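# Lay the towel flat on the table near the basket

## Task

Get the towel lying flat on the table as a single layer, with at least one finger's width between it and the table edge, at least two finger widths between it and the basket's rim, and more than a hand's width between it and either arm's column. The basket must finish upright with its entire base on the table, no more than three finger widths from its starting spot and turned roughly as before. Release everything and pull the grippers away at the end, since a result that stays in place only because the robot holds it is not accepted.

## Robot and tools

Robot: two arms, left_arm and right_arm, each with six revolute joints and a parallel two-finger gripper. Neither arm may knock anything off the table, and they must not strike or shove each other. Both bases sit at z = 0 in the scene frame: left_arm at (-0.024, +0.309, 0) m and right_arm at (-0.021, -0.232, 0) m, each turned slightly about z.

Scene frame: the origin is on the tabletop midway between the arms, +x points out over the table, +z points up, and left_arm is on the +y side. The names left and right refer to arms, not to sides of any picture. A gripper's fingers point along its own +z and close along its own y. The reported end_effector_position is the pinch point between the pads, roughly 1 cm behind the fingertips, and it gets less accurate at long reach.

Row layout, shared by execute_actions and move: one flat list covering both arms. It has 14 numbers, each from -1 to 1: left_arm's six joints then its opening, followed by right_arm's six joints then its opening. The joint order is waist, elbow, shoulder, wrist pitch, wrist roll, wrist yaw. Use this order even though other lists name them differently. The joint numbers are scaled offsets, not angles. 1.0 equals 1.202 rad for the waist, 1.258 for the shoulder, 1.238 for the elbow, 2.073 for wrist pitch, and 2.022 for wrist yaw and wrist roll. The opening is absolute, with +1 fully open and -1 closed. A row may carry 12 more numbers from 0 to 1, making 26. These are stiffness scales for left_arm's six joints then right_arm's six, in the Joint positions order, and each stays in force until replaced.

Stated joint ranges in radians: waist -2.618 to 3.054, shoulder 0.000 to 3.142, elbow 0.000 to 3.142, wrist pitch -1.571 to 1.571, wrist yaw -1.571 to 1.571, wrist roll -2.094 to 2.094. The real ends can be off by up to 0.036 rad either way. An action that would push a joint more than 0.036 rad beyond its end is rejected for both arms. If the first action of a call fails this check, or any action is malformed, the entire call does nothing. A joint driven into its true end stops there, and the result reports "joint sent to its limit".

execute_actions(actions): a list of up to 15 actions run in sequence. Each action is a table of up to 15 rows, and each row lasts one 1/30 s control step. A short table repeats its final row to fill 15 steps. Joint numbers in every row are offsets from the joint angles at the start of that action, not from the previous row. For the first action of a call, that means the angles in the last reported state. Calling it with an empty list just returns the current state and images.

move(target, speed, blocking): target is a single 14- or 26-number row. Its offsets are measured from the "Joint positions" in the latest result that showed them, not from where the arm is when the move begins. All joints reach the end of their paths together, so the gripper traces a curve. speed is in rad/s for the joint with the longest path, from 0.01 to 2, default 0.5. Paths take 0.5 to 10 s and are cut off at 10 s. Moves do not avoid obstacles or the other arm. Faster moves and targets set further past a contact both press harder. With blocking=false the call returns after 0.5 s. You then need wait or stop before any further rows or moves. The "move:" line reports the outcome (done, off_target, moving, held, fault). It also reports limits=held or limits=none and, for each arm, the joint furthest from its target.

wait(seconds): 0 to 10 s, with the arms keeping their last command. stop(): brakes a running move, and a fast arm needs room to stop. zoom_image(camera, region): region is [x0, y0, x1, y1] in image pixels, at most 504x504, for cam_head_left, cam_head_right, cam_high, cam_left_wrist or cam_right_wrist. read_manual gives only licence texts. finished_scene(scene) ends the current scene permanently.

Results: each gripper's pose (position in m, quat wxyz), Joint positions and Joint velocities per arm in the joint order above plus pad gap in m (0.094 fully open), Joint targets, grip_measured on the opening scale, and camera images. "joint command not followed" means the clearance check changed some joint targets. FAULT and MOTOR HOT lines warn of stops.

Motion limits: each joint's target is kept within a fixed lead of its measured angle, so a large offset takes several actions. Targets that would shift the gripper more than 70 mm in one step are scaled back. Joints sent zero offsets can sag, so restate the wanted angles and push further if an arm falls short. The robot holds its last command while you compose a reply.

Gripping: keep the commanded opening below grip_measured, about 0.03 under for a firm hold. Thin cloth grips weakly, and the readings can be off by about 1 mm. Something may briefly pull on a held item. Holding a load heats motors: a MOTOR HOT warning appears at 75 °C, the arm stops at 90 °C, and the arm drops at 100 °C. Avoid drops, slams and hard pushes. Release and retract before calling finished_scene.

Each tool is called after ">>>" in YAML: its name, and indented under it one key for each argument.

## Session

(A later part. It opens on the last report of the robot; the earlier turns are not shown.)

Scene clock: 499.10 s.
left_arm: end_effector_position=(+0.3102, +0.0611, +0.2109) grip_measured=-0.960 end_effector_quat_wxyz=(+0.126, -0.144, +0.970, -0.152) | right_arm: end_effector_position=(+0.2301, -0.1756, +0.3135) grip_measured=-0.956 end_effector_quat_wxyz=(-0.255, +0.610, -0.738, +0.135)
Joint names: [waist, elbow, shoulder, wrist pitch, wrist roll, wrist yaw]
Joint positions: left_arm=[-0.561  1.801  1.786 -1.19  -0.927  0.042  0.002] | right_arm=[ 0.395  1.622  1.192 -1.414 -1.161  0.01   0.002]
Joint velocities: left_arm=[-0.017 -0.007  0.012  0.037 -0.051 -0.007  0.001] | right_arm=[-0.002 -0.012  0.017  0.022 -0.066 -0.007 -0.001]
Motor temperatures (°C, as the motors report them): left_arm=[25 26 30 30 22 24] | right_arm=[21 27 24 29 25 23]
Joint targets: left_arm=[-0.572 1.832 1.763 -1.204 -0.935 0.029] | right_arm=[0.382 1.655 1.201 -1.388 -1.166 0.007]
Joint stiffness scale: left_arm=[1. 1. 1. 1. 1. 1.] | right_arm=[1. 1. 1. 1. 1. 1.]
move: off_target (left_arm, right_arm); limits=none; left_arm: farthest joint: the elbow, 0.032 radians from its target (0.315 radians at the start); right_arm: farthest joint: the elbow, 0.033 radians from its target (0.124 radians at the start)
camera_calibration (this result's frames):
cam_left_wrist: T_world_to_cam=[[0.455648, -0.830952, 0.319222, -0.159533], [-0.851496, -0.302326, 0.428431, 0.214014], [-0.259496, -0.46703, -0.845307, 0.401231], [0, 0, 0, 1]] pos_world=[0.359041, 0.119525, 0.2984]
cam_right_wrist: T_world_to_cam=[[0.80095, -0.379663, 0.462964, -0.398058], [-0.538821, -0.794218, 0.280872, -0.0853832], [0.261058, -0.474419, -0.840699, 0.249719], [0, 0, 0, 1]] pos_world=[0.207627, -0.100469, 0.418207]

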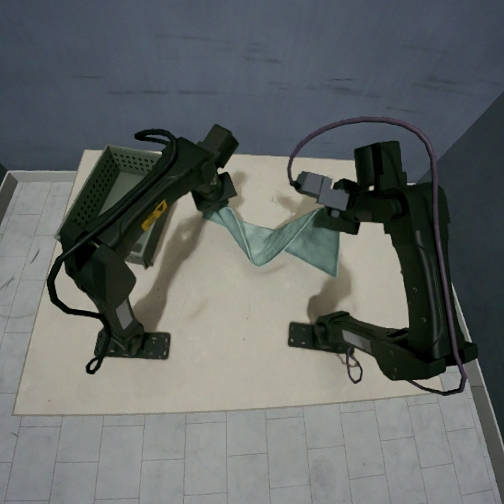

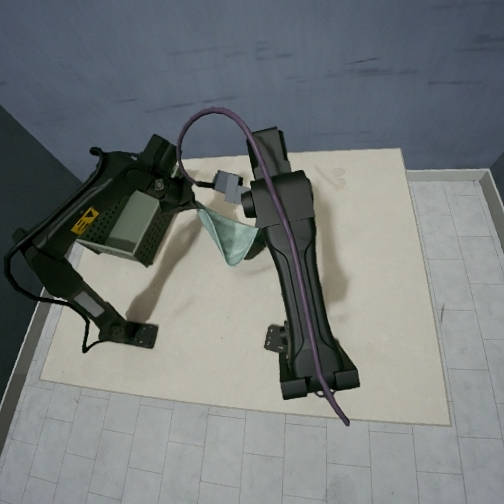

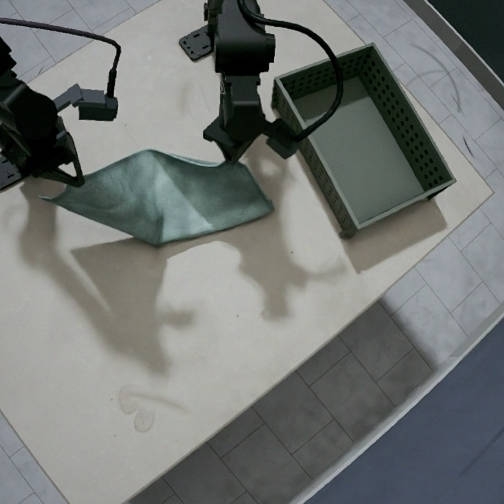

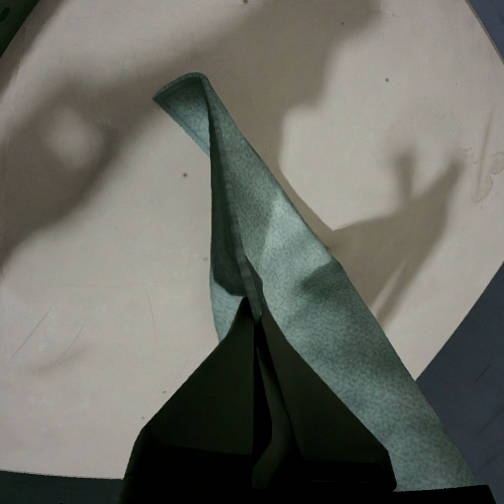

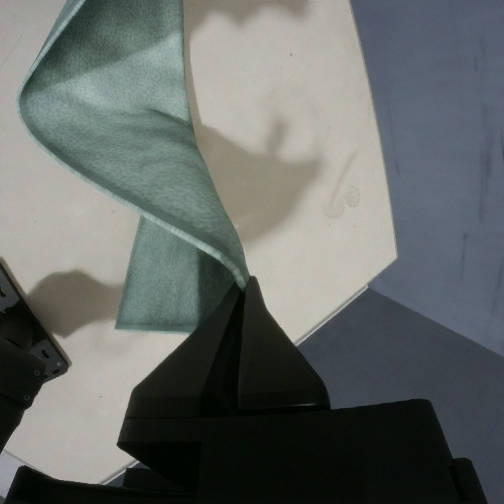

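>>> move:
  target: [0.184,0.177,0.067,0.364,-0.318,-0.021,-1, -0.412,0.132,0.424,0.511,-0.267,-0.005,-1]
  speed: 0.5

Scene clock: 516.20 s.
left_arm: end_effector_position=(+0.4959, +0.0778, +0.3700) grip_measured=-0.960 end_effector_quat_wxyz=(+0.307, -0.443, +0.692, -0.481) | right_arm: end_effector_position=(+0.4988, -0.3693, +0.3540) grip_measured=-0.956 end_effector_quat_wxyz=(-0.315, +0.544, -0.620, +0.470)
Joint names: [waist, elbow, shoulder, wrist pitch, wrist roll, wrist yaw]
Joint positions: left_arm=[-0.353  1.984  1.875 -0.466 -1.566  0.018  0.002] | right_arm=[-0.089  1.748  1.731 -0.385 -1.7   -0.     0.002]
Joint velocities: left_arm=[-0.002 -0.012  0.007  0.007  0.022  0.022 -0.002] | right_arm=[-0.017  0.002  0.002 -0.037 -0.007 -0.037 -0.   ]
Motor temperatures (°C, as the motors report them): left_arm=[25 27 30 31 22 24] | right_arm=[21 27 24 31 25 23]
Joint targets: left_arm=[-0.340 2.020 1.870 -0.435 -1.570 -0.001] | right_arm=[-0.100 1.785 1.725 -0.355 -1.701 -0.000]
Joint stiffness scale: left_arm=[1. 1. 1. 1. 1. 1.] | right_arm=[1. 1. 1. 1. 1. 1.]
move: off_target (left_arm, right_arm); limits=none; left_arm: farthest joint: the elbow, 0.036 radians from its target (0.219 radians at the start); right_arm: farthest joint: the elbow, 0.037 radians from its target (0.164 radians at the start)
camera_calibration (this result's frames):
cam_left_wrist: T_world_to_cam=[[0.446518, 0.0393705, 0.893908, -0.556903], [-0.74634, -0.534677, 0.396355, 0.286765], [0.493556, -0.844139, -0.209359, 0.0122829], [0, 0, 0, 1]] pos_world=[0.456629, 0.185621, 0.386731]
cam_right_wrist: T_world_to_cam=[[0.342245, -0.132675, 0.930197, -0.550936], [-0.76697, -0.611338, 0.194993, 0.10601], [0.542794, -0.780168, -0.310985, -0.319217], [0, 0, 0, 1]] pos_world=[0.443131, -0.257331, 0.392536]

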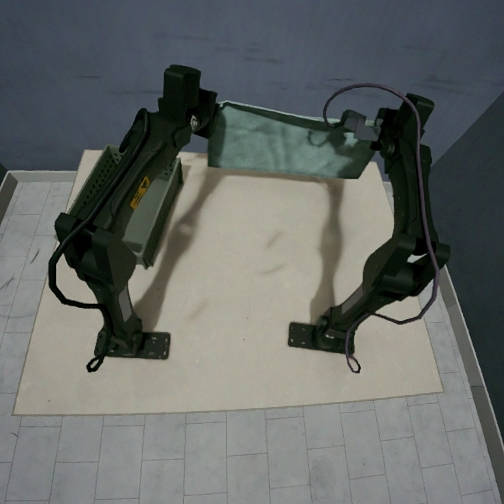

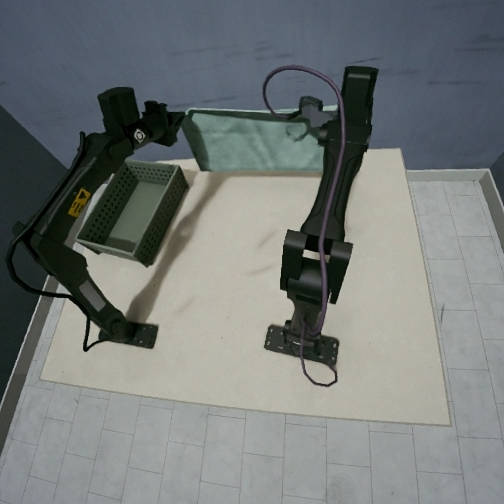

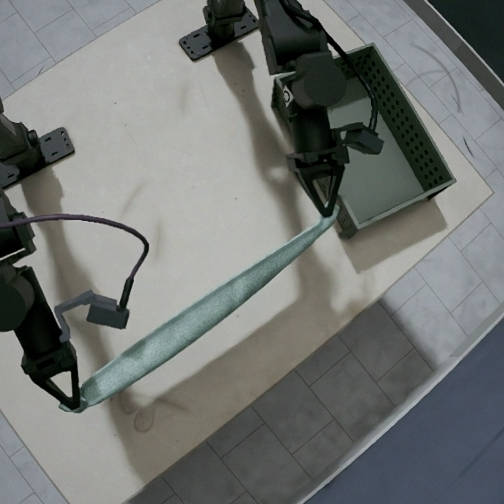

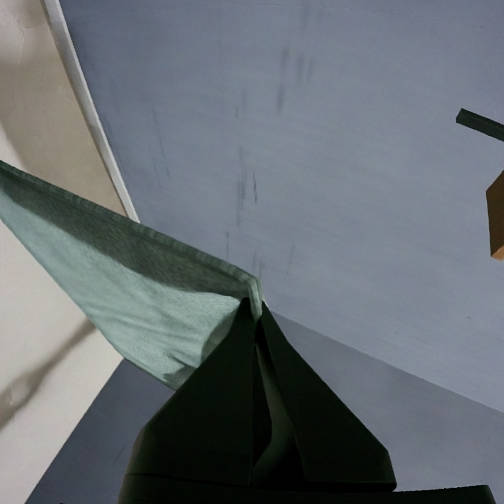

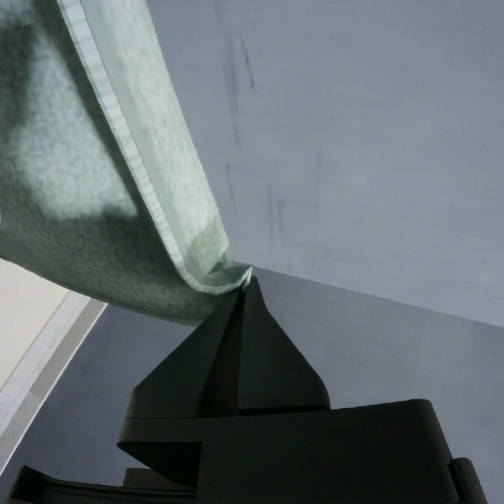

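>>> move:
  target: [0.038,-0.165,0.02,0.054,0,-0.01,-1, -0.009,-0.117,0.051,0.048,0,0,-1]
  speed: 0.25

Scene clock: 544.03 s.
left_arm: end_effector_position=(+0.5085, +0.0886, +0.2749) grip_measured=-0.960 end_effector_quat_wxyz=(+0.277, -0.475, +0.719, -0.425) | right_arm: end_effector_position=(+0.5097, -0.3698, +0.2655) grip_measured=-0.956 end_effector_quat_wxyz=(-0.286, +0.572, -0.647, +0.416)
Joint names: [waist, elbow, shoulder, wrist pitch, wrist roll, wrist yaw]
Joint positions: left_arm=[-0.326  1.783  1.912 -0.379 -1.566  0.019  0.002] | right_arm=[-0.089  1.605  1.8   -0.317 -1.701 -0.013  0.002]
Joint velocities: left_arm=[-0.002  0.002  0.002 -0.022 -0.037  0.022 -0.001] | right_arm=[-0.017 -0.002 -0.022 -0.066 -0.022 -0.066  0.   ]
Motor temperatures (°C, as the motors report them): left_arm=[25 27 31 35 22 24] | right_arm=[21 28 26 35 25 23]
Joint targets: left_arm=[-0.307 1.780 1.900 -0.354 -1.566 -0.002] | right_arm=[-0.100 1.604 1.795 -0.286 -1.700 -0.000]
Joint stiffness scale: left_arm=[1. 1. 1. 1. 1. 1.] | right_arm=[1. 1. 1. 1. 1. 1.]
move: off_target (left_arm, right_arm); limits=none; left_arm: farthest joint: the wrist pitch, 0.025 radians from its target (0.112 radians at the start); right_arm: farthest joint: the wrist pitch, 0.032 radians from its target (0.099 radians at the start)
camera_calibration (this result's frames):
cam_left_wrist: T_world_to_cam=[[0.565309, 0.00228941, 0.824876, -0.516068], [-0.672373, -0.578015, 0.462399, 0.28774], [0.47785, -0.816023, -0.325218, 0.0326883], [0, 0, 0, 1]] pos_world=[0.469587, 0.194174, 0.303272]
cam_right_wrist: T_world_to_cam=[[0.467982, -0.165716, 0.868062, -0.532179], [-0.727385, -0.630083, 0.271857, 0.0837486], [0.5019, -0.758639, -0.415407, -0.296467], [0, 0, 0, 1]] pos_world=[0.458764, -0.260333, 0.316042]

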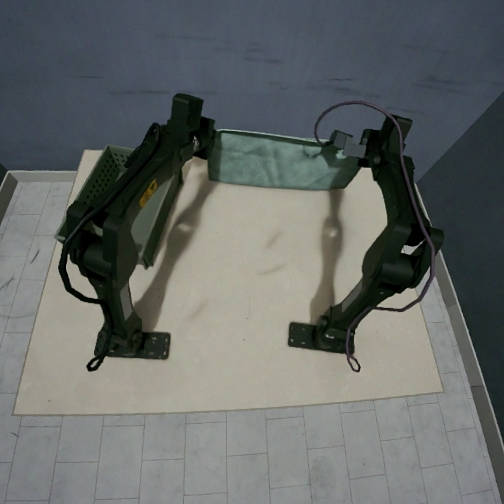

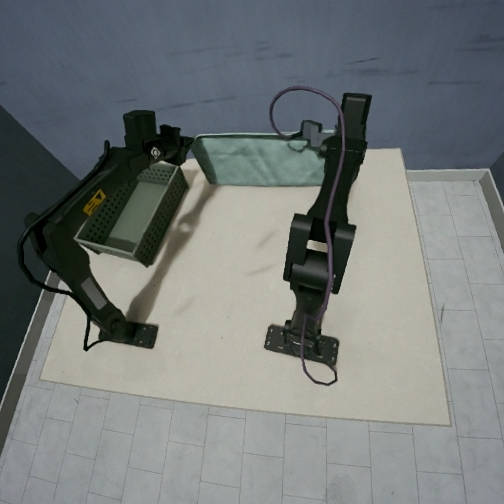

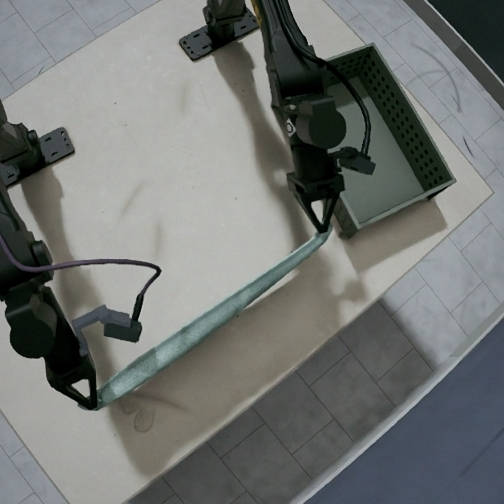

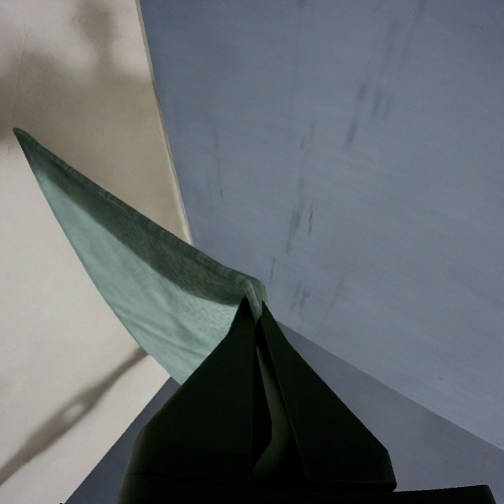

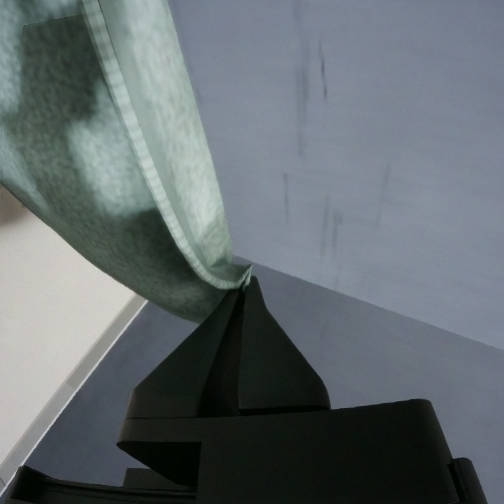

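>>> move:
  target: [-0.085,-0.471,-0.226,0.074,0,0,-1, -0.052,-0.464,-0.237,0.066,-0.05,0,-1]
  speed: 0.35

Scene clock: 565.27 s.
left_arm: end_effector_position=(+0.3993, +0.0827, +0.1690) grip_measured=-0.960 end_effector_quat_wxyz=(+0.208, -0.462, +0.780, -0.368) | right_arm: end_effector_position=(+0.4029, -0.3627, +0.1578) grip_measured=-0.956 end_effector_quat_wxyz=(-0.215, +0.618, -0.664, +0.362)
Joint names: [waist, elbow, shoulder, wrist pitch, wrist roll, wrist yaw]
Joint positions: left_arm=[-0.42   1.207  1.658 -0.247 -1.566  0.029  0.002] | right_arm=[-0.138  1.036  1.534 -0.203 -1.8   -0.019  0.002]
Joint velocities: left_arm=[-0.007  0.002 -0.002 -0.066 -0.051 -0.037  0.001] | right_arm=[-0.002 -0.007  0.012  0.022 -0.007 -0.037 -0.001]
Motor temperatures (°C, as the motors report them): left_arm=[25 27 31 36 22 24] | right_arm=[21 27 26 36 25 23]
Joint targets: left_arm=[-0.429 1.200 1.627 -0.225 -1.566 0.018] | right_arm=[-0.152 1.031 1.502 -0.180 -1.802 -0.013]
Joint stiffness scale: left_arm=[1. 1. 1. 1. 1. 1.] | right_arm=[1. 1. 1. 1. 1. 1.]
move: off_target (left_arm, right_arm); limits=none; left_arm: farthest joint: the shoulder, 0.030 radians from its target (0.284 radians at the start); right_arm: farthest joint: the shoulder, 0.032 radians from its target (0.298 radians at the start)
camera_calibration (this result's frames):
cam_left_wrist: T_world_to_cam=[[0.694781, -0.12068, 0.709024, -0.388848], [-0.641934, -0.548626, 0.535659, 0.23293], [0.324346, -0.827312, -0.458644, 0.130348], [0, 0, 0, 1]] pos_world=[0.377412, 0.188704, 0.210715]
cam_right_wrist: T_world_to_cam=[[0.634826, -0.14035, 0.759801, -0.428566], [-0.648899, -0.630662, 0.425671, -0.0163384], [0.419435, -0.763261, -0.491434, -0.238725], [0, 0, 0, 1]] pos_world=[0.361593, -0.252663, 0.215262]

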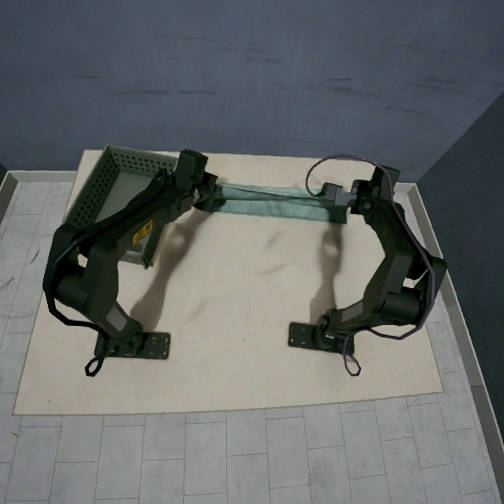

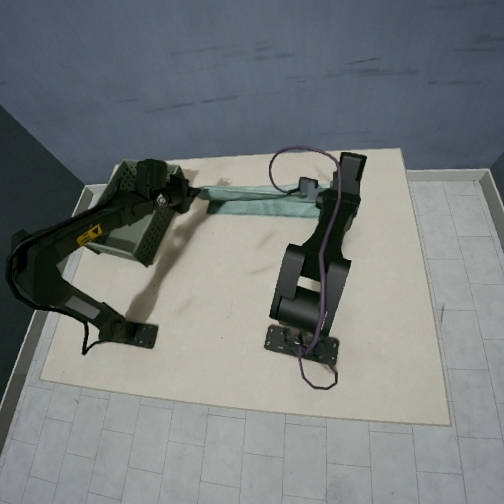

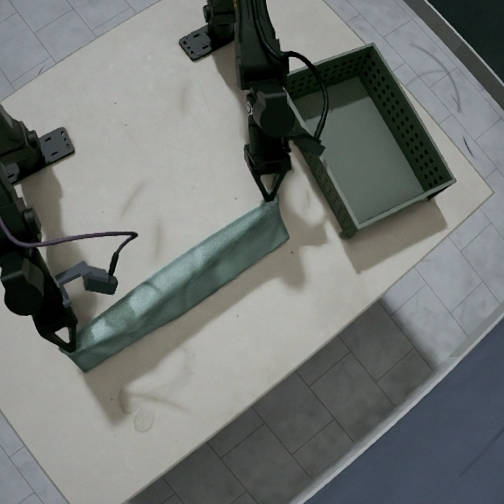

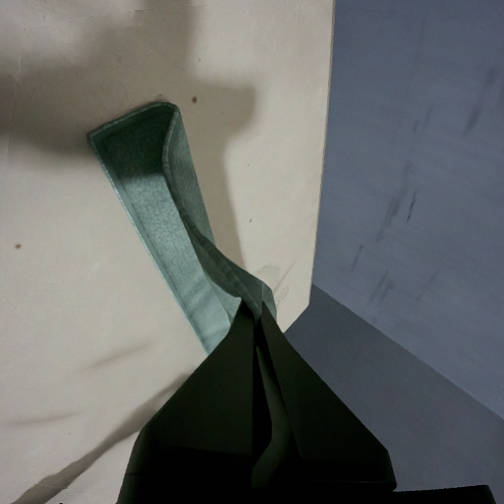

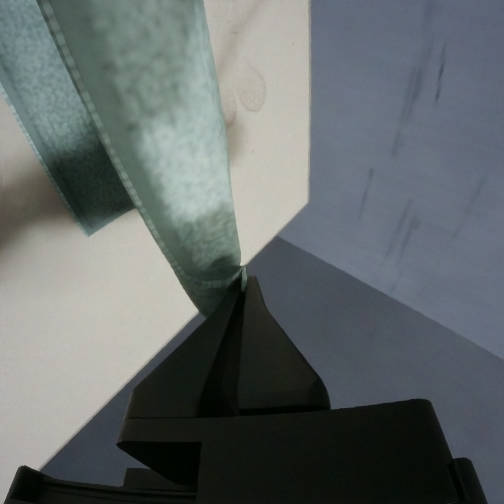

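>>> move:
  target: [-0.225,0.204,-0.169,-0.448,-0.215,0,-1, -0.172,0.175,-0.242,-0.471,0.05,0,-1]
  speed: 0.5

Scene clock: 605.10 s.
left_arm: end_effector_position=(+0.2175, +0.0812, +0.2007) grip_measured=-0.960 end_effector_quat_wxyz=(+0.024, -0.572, +0.798, -0.188) | right_arm: end_effector_position=(+0.2210, -0.3600, +0.1902) grip_measured=-0.956 end_effector_quat_wxyz=(+0.091, -0.559, +0.808, -0.161)
Joint names: [waist, elbow, shoulder, wrist pitch, wrist roll, wrist yaw]
Joint positions: left_arm=[-0.682  1.427  1.467 -1.15  -1.993  0.03   0.002] | right_arm=[-0.331  1.222  1.252 -1.168 -1.711 -0.019  0.002]
Joint velocities: left_arm=[ 0.002  0.017  0.007 -0.007 -0.051  0.037  0.001] | right_arm=[ 0.012 -0.012 -0.007 -0.037  0.051  0.007  0.   ]
Motor temperatures (°C, as the motors report them): left_arm=[25 27 31 37 22 24] | right_arm=[22 27 26 36 25 23]
Joint targets: left_arm=[-0.691 1.459 1.445 -1.176 -2.001 0.029] | right_arm=[-0.344 1.253 1.229 -1.180 -1.698 -0.019]
Joint stiffness scale: left_arm=[1. 1. 1. 1. 1. 1.] | right_arm=[1. 1. 1. 1. 1. 1.]
move: off_target (left_arm, right_arm); limits=none; left_arm: farthest joint: the elbow, 0.033 radians from its target (0.253 radians at the start); right_arm: farthest joint: the elbow, 0.031 radians from its target (0.217 radians at the start)
camera_calibration (this result's frames):
cam_left_wrist: T_world_to_cam=[[0.969695, -0.0783935, 0.231399, -0.252577], [-0.226725, -0.641634, 0.732736, -0.0238916], [0.0910316, -0.762994, -0.639963, 0.284525], [0, 0, 0, 1]] pos_world=[0.213606, 0.181961, 0.258038]
cam_right_wrist: T_world_to_cam=[[0.803833, -0.475824, 0.356994, -0.418874], [-0.592473, -0.586756, 0.55199, -0.167118], [-0.0531817, -0.655217, -0.753566, 0.0487741], [0, 0, 0, 1]] pos_world=[0.240285, -0.26541, 0.278538]

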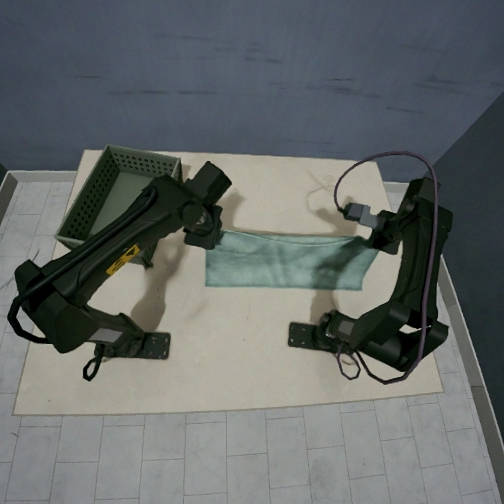

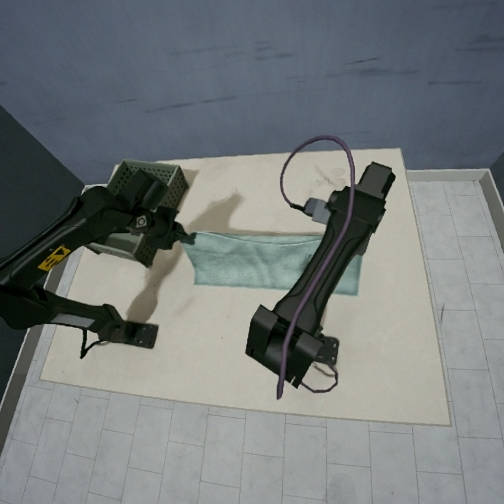

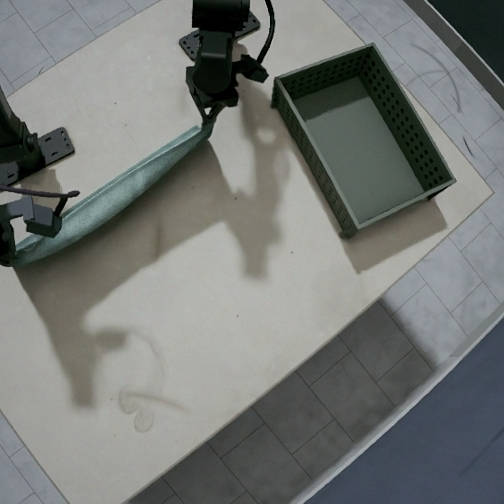

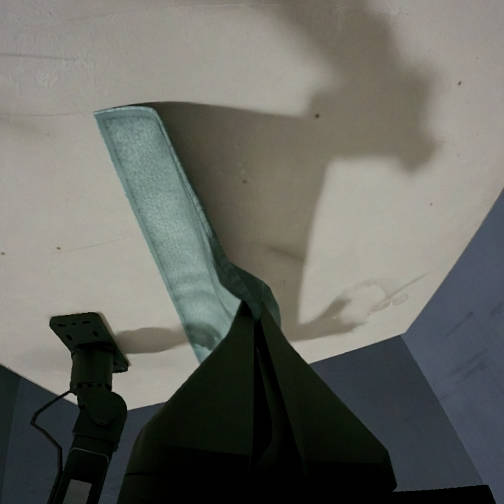

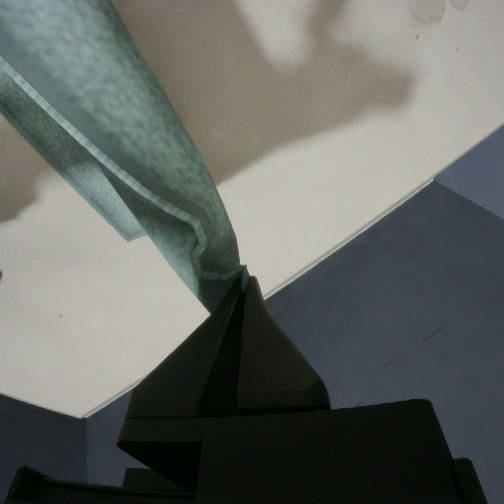

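>>> move:
  target: [0.255,0.245,0.408,0.053,-0.043,0.089,-1, 0.028,0.362,0.567,-0.002,0.129,-0.144,-1]
  speed: 0.4

Scene clock: 644.40 s.
left_arm: end_effector_position=(+0.3521, +0.0896, +0.1074) grip_measured=-0.960 end_effector_quat_wxyz=(+0.064, +0.709, -0.688, +0.138) | right_arm: end_effector_position=(+0.3481, -0.3643, +0.0965) grip_measured=-0.956 end_effector_quat_wxyz=(+0.138, -0.469, +0.870, +0.058)
Joint names: [waist, elbow, shoulder, wrist pitch, wrist roll, wrist yaw]
Joint positions: left_arm=[-0.384  1.694  1.99  -1.05  -2.071  0.208  0.002] | right_arm=[-0.308  1.634  1.973 -1.171 -1.459 -0.295  0.002]
Joint velocities: left_arm=[-0.012 -0.027 -0.012  0.007 -0.095  0.007 -0.001] | right_arm=[ 0.012  0.012  0.017 -0.037  0.007  0.037 -0.001]
Motor temperatures (°C, as the motors report them): left_arm=[25 27 30 33 22 24] | right_arm=[22 28 25 33 25 23]
Joint targets: left_arm=[-0.375 1.730 1.980 -1.041 -2.080 0.210] | right_arm=[-0.297 1.670 1.966 -1.173 -1.450 -0.310]
Joint stiffness scale: left_arm=[1. 1. 1. 1. 1. 1.] | right_arm=[1. 1. 1. 1. 1. 1.]
move: off_target (left_arm, right_arm); limits=none; left_arm: farthest joint: the elbow, 0.036 radians from its target (0.303 radians at the start); right_arm: farthest joint: the elbow, 0.036 radians from its target (0.449 radians at the start)
camera_calibration (this result's frames):
cam_left_wrist: T_world_to_cam=[[0.970427, 0.240906, -0.0153667, -0.363222], [0.161185, -0.599273, 0.78415, -0.0655306], [0.179698, -0.763437, -0.620381, 0.185666], [0, 0, 0, 1]] pos_world=[0.329679, 0.189976, 0.160988]
cam_right_wrist: T_world_to_cam=[[0.733519, -0.679126, -0.0271624, -0.502054], [-0.628255, -0.692737, 0.354133, -0.0496346], [-0.259318, -0.242699, -0.9348, 0.221588], [0, 0, 0, 1]] pos_world=[0.394544, -0.321563, 0.211081]

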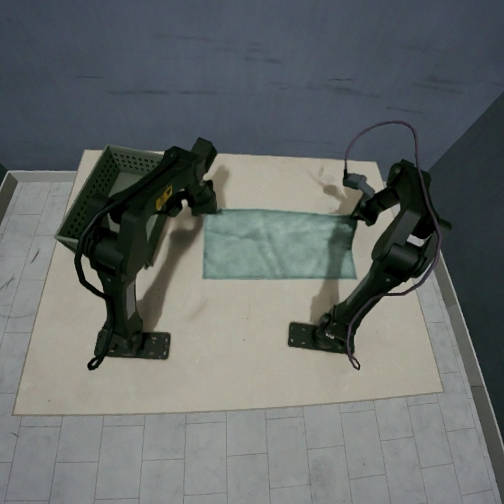

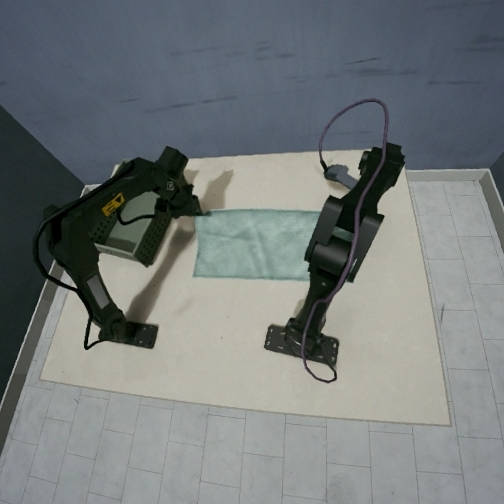

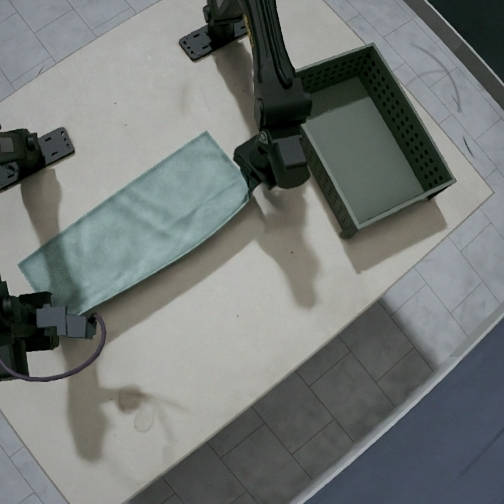

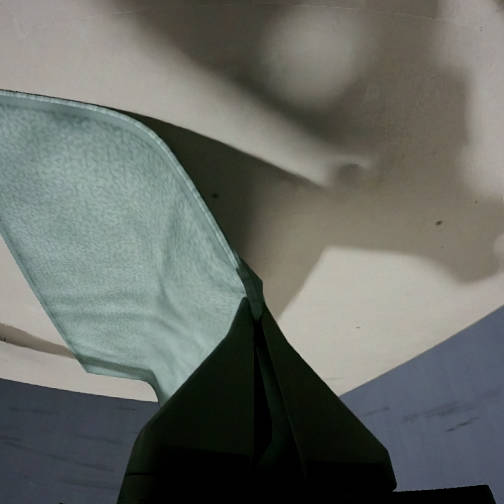

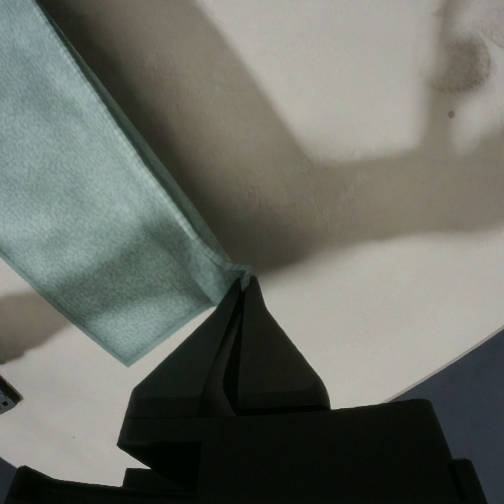

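>>> move:
  target: [0,0.495,0.383,-0.042,-0.004,-0.034,-1, 0.048,0.43,0.351,0.025,0.079,0.052,-1]
  speed: 0.35

Scene clock: 666.53 s.
left_arm: end_effector_position=(+0.4541, +0.0500, +0.0498) grip_measured=-0.960 end_effector_quat_wxyz=(+0.037, +0.710, -0.688, +0.146) | right_arm: end_effector_position=(+0.4524, -0.4092, +0.0381) grip_measured=-0.956 end_effector_quat_wxyz=(+0.120, -0.429, +0.895, +0.009)
Joint names: [waist, elbow, shoulder, wrist pitch, wrist roll, wrist yaw]
Joint positions: left_arm=[-0.384  2.271  2.481 -1.104 -2.071  0.161  0.002] | right_arm=[-0.257  2.131  2.42  -1.141 -1.308 -0.196  0.002]
Joint velocities: left_arm=[ 0.002 -0.007 -0.017  0.022 -0.037 -0.022  0.   ] | right_arm=[-0.007  0.002  0.002 -0.007 -0.022 -0.022 -0.001]
Motor temperatures (°C, as the motors report them): left_arm=[25 28 31 33 22 24] | right_arm=[22 28 27 31 25 23]
Joint targets: left_arm=[-0.384 2.307 2.471 -1.137 -2.079 0.139] | right_arm=[-0.250 2.167 2.414 -1.119 -1.299 -0.190]
Joint stiffness scale: left_arm=[1. 1. 1. 1. 1. 1.] | right_arm=[1. 1. 1. 1. 1. 1.]
move: off_target (left_arm, right_arm); limits=none; left_arm: farthest joint: the elbow, 0.036 radians from its target (0.613 radians at the start); right_arm: farthest joint: the elbow, 0.035 radians from its target (0.532 radians at the start)
camera_calibration (this result's frames):
cam_left_wrist: T_world_to_cam=[[0.967094, 0.251609, 0.0377238, -0.455205], [0.131097, -0.619886, 0.773663, -0.0453277], [0.218045, -0.743259, -0.632473, 0.0836037], [0, 0, 0, 1]] pos_world=[0.427939, 0.148575, 0.105117]
cam_right_wrist: T_world_to_cam=[[0.658123, -0.751748, 0.0418213, -0.6089], [-0.696496, -0.586776, 0.413021, 0.0773778], [-0.285948, -0.300947, -0.909761, 0.170427], [0, 0, 0, 1]] pos_world=[0.503358, -0.361046, 0.148554]

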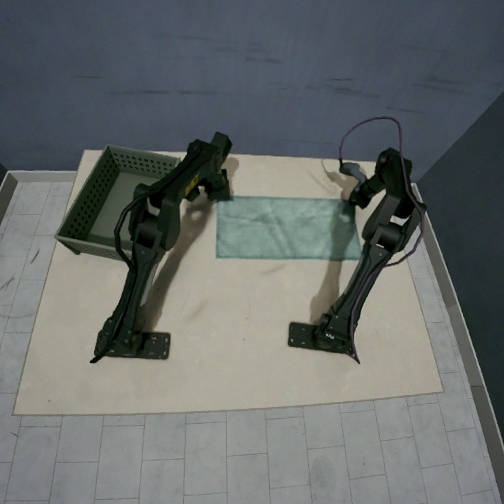

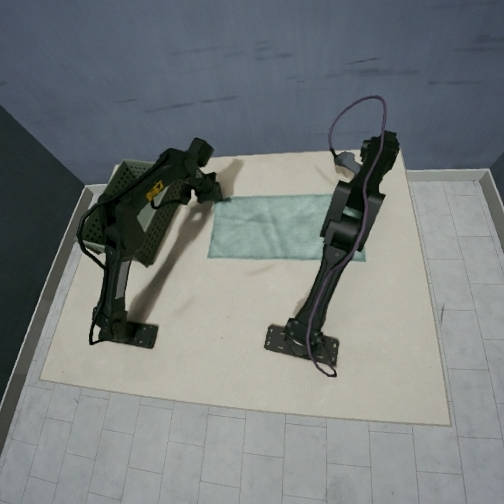

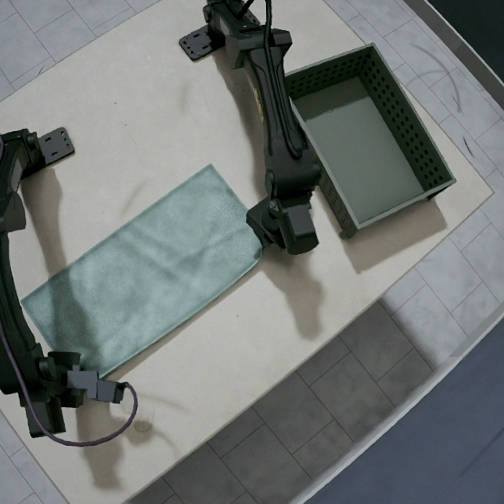

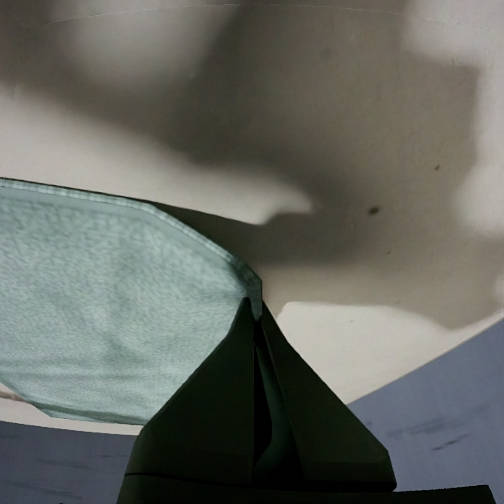

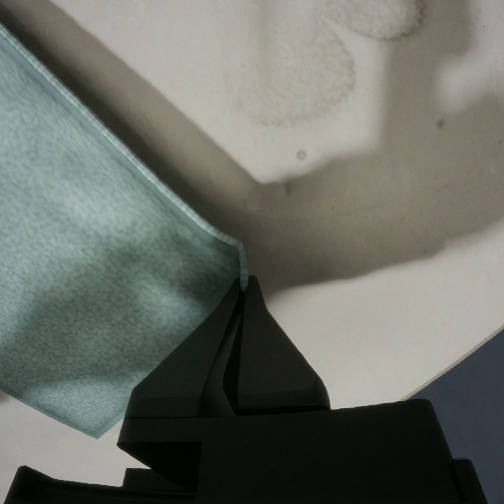

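>>> execute_actions:
  actions:
    - [[0.005,0.028,0.0,0,0,0,-1,-0.005,0.028,0.0,0.01,0,0,-1],[0.008,0.028,0.004,0,0,0,-1,-0.008,0.028,0.004,0.01,0,0,-1],[0.011,0.028,0.008,0,0,0,-1,-0.011,0.028,0.008,0.01,0,0,-1],[0.014,0.028,0.012,0,0,0,-1,-0.014,0.028,0.012,0.01,0,0,-1],[0.016,0.028,0.016,0,0,0,-1,-0.016,0.028,0.016,0.01,0,0,-1],[0.018,0.028,0.018,0,0,0,-1,-0.018,0.028,0.018,0.01,0,0,-1]]
    - [[0,0.028,-0.01,0,0,0,-0.8,0,0.028,-0.01,0,0,0,-0.8],[0,0.028,-0.01,0,0,0,-0.7,0,0.028,-0.01,0,0,0,-0.7],[0,0.028,-0.01,0,0,0,-0.6,0,0.028,-0.01,0,0,0,-0.6],[0,0.028,-0.01,0,0,0,-0.5,0,0.028,-0.01,0,0,0,-0.5],[0,0.028,-0.01,0,0,0,-0.4,0,0.028,-0.01,0,0,0,-0.4]]

Scene clock: 674.07 s.
left_arm: end_effector_position=(+0.4539, +0.0536, +0.0329) grip_measured=-0.403 end_effector_quat_wxyz=(+0.044, +0.715, -0.685, +0.133) | right_arm: end_effector_position=(+0.4498, -0.4090, +0.0232) grip_measured=-0.402 end_effector_quat_wxyz=(+0.109, -0.428, +0.897, +0.019)
Joint names: [waist, elbow, shoulder, wrist pitch, wrist roll, wrist yaw]
Joint positions: left_arm=[-0.375  2.271  2.515 -1.101 -2.071  0.168  0.028] | right_arm=[-0.257  2.131  2.451 -1.139 -1.308 -0.191  0.028]
Joint velocities: left_arm=[-0.012  0.007  0.007  0.037  0.051 -0.051 -0.001] | right_arm=[-0.002  0.002  0.002 -0.051  0.007 -0.022 -0.   ]
Motor temperatures (°C, as the motors report them): left_arm=[25 28 32 33 22 24] | right_arm=[21 28 28 31 25 23]
Joint targets: left_arm=[-0.375 2.306 2.502 -1.101 -2.071 0.168] | right_arm=[-0.257 2.166 2.438 -1.139 -1.308 -0.196]
Joint stiffness scale: left_arm=[1. 1. 1. 1. 1. 1.] | right_arm=[1. 1. 1. 1. 1. 1.]
camera_calibration (this result's frames):
cam_left_wrist: T_world_to_cam=[[0.966144, 0.257813, 0.00990976, -0.45434], [0.158584, -0.623709, 0.7654, -0.0419787], [0.203511, -0.737915, -0.643478, 0.0822782], [0, 0, 0, 1]] pos_world=[0.428871, 0.151667, 0.0895771]
cam_right_wrist: T_world_to_cam=[[0.658249, -0.752612, 0.0168228, -0.606256], [-0.685008, -0.589554, 0.428008, 0.0752783], [-0.312206, -0.293259, -0.903618, 0.171073], [0, 0, 0, 1]] pos_world=[0.504043, -0.361726, 0.132564]

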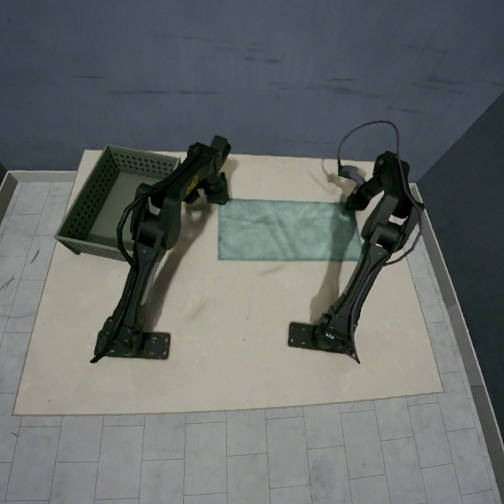

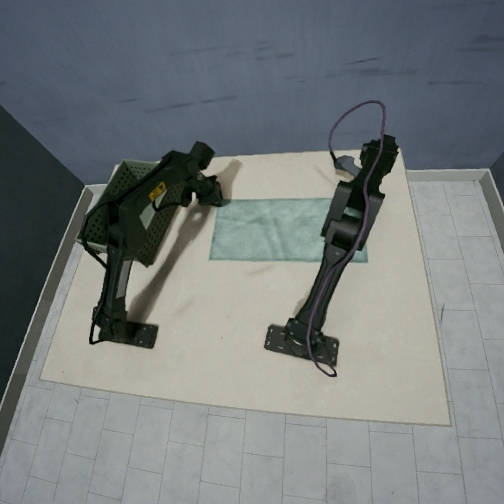

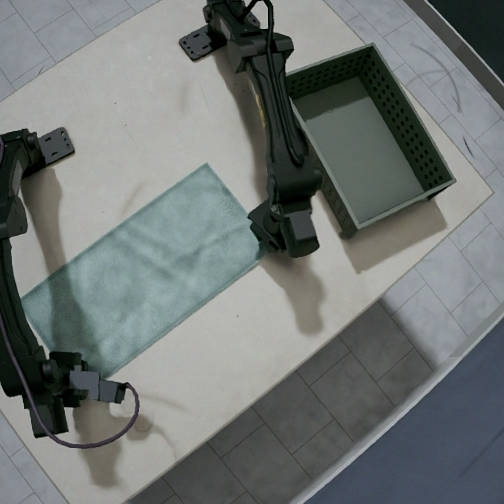

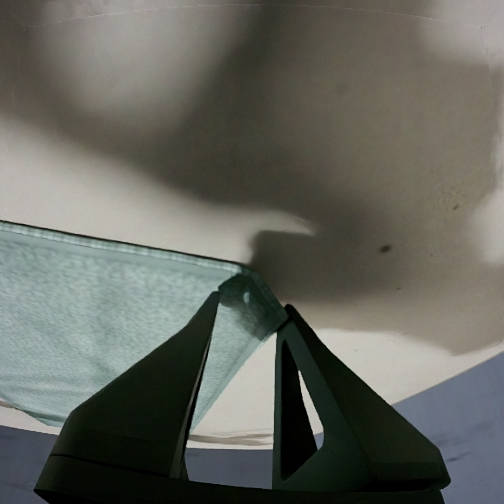

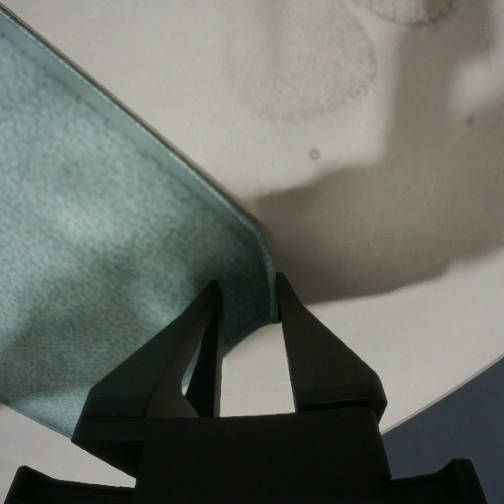

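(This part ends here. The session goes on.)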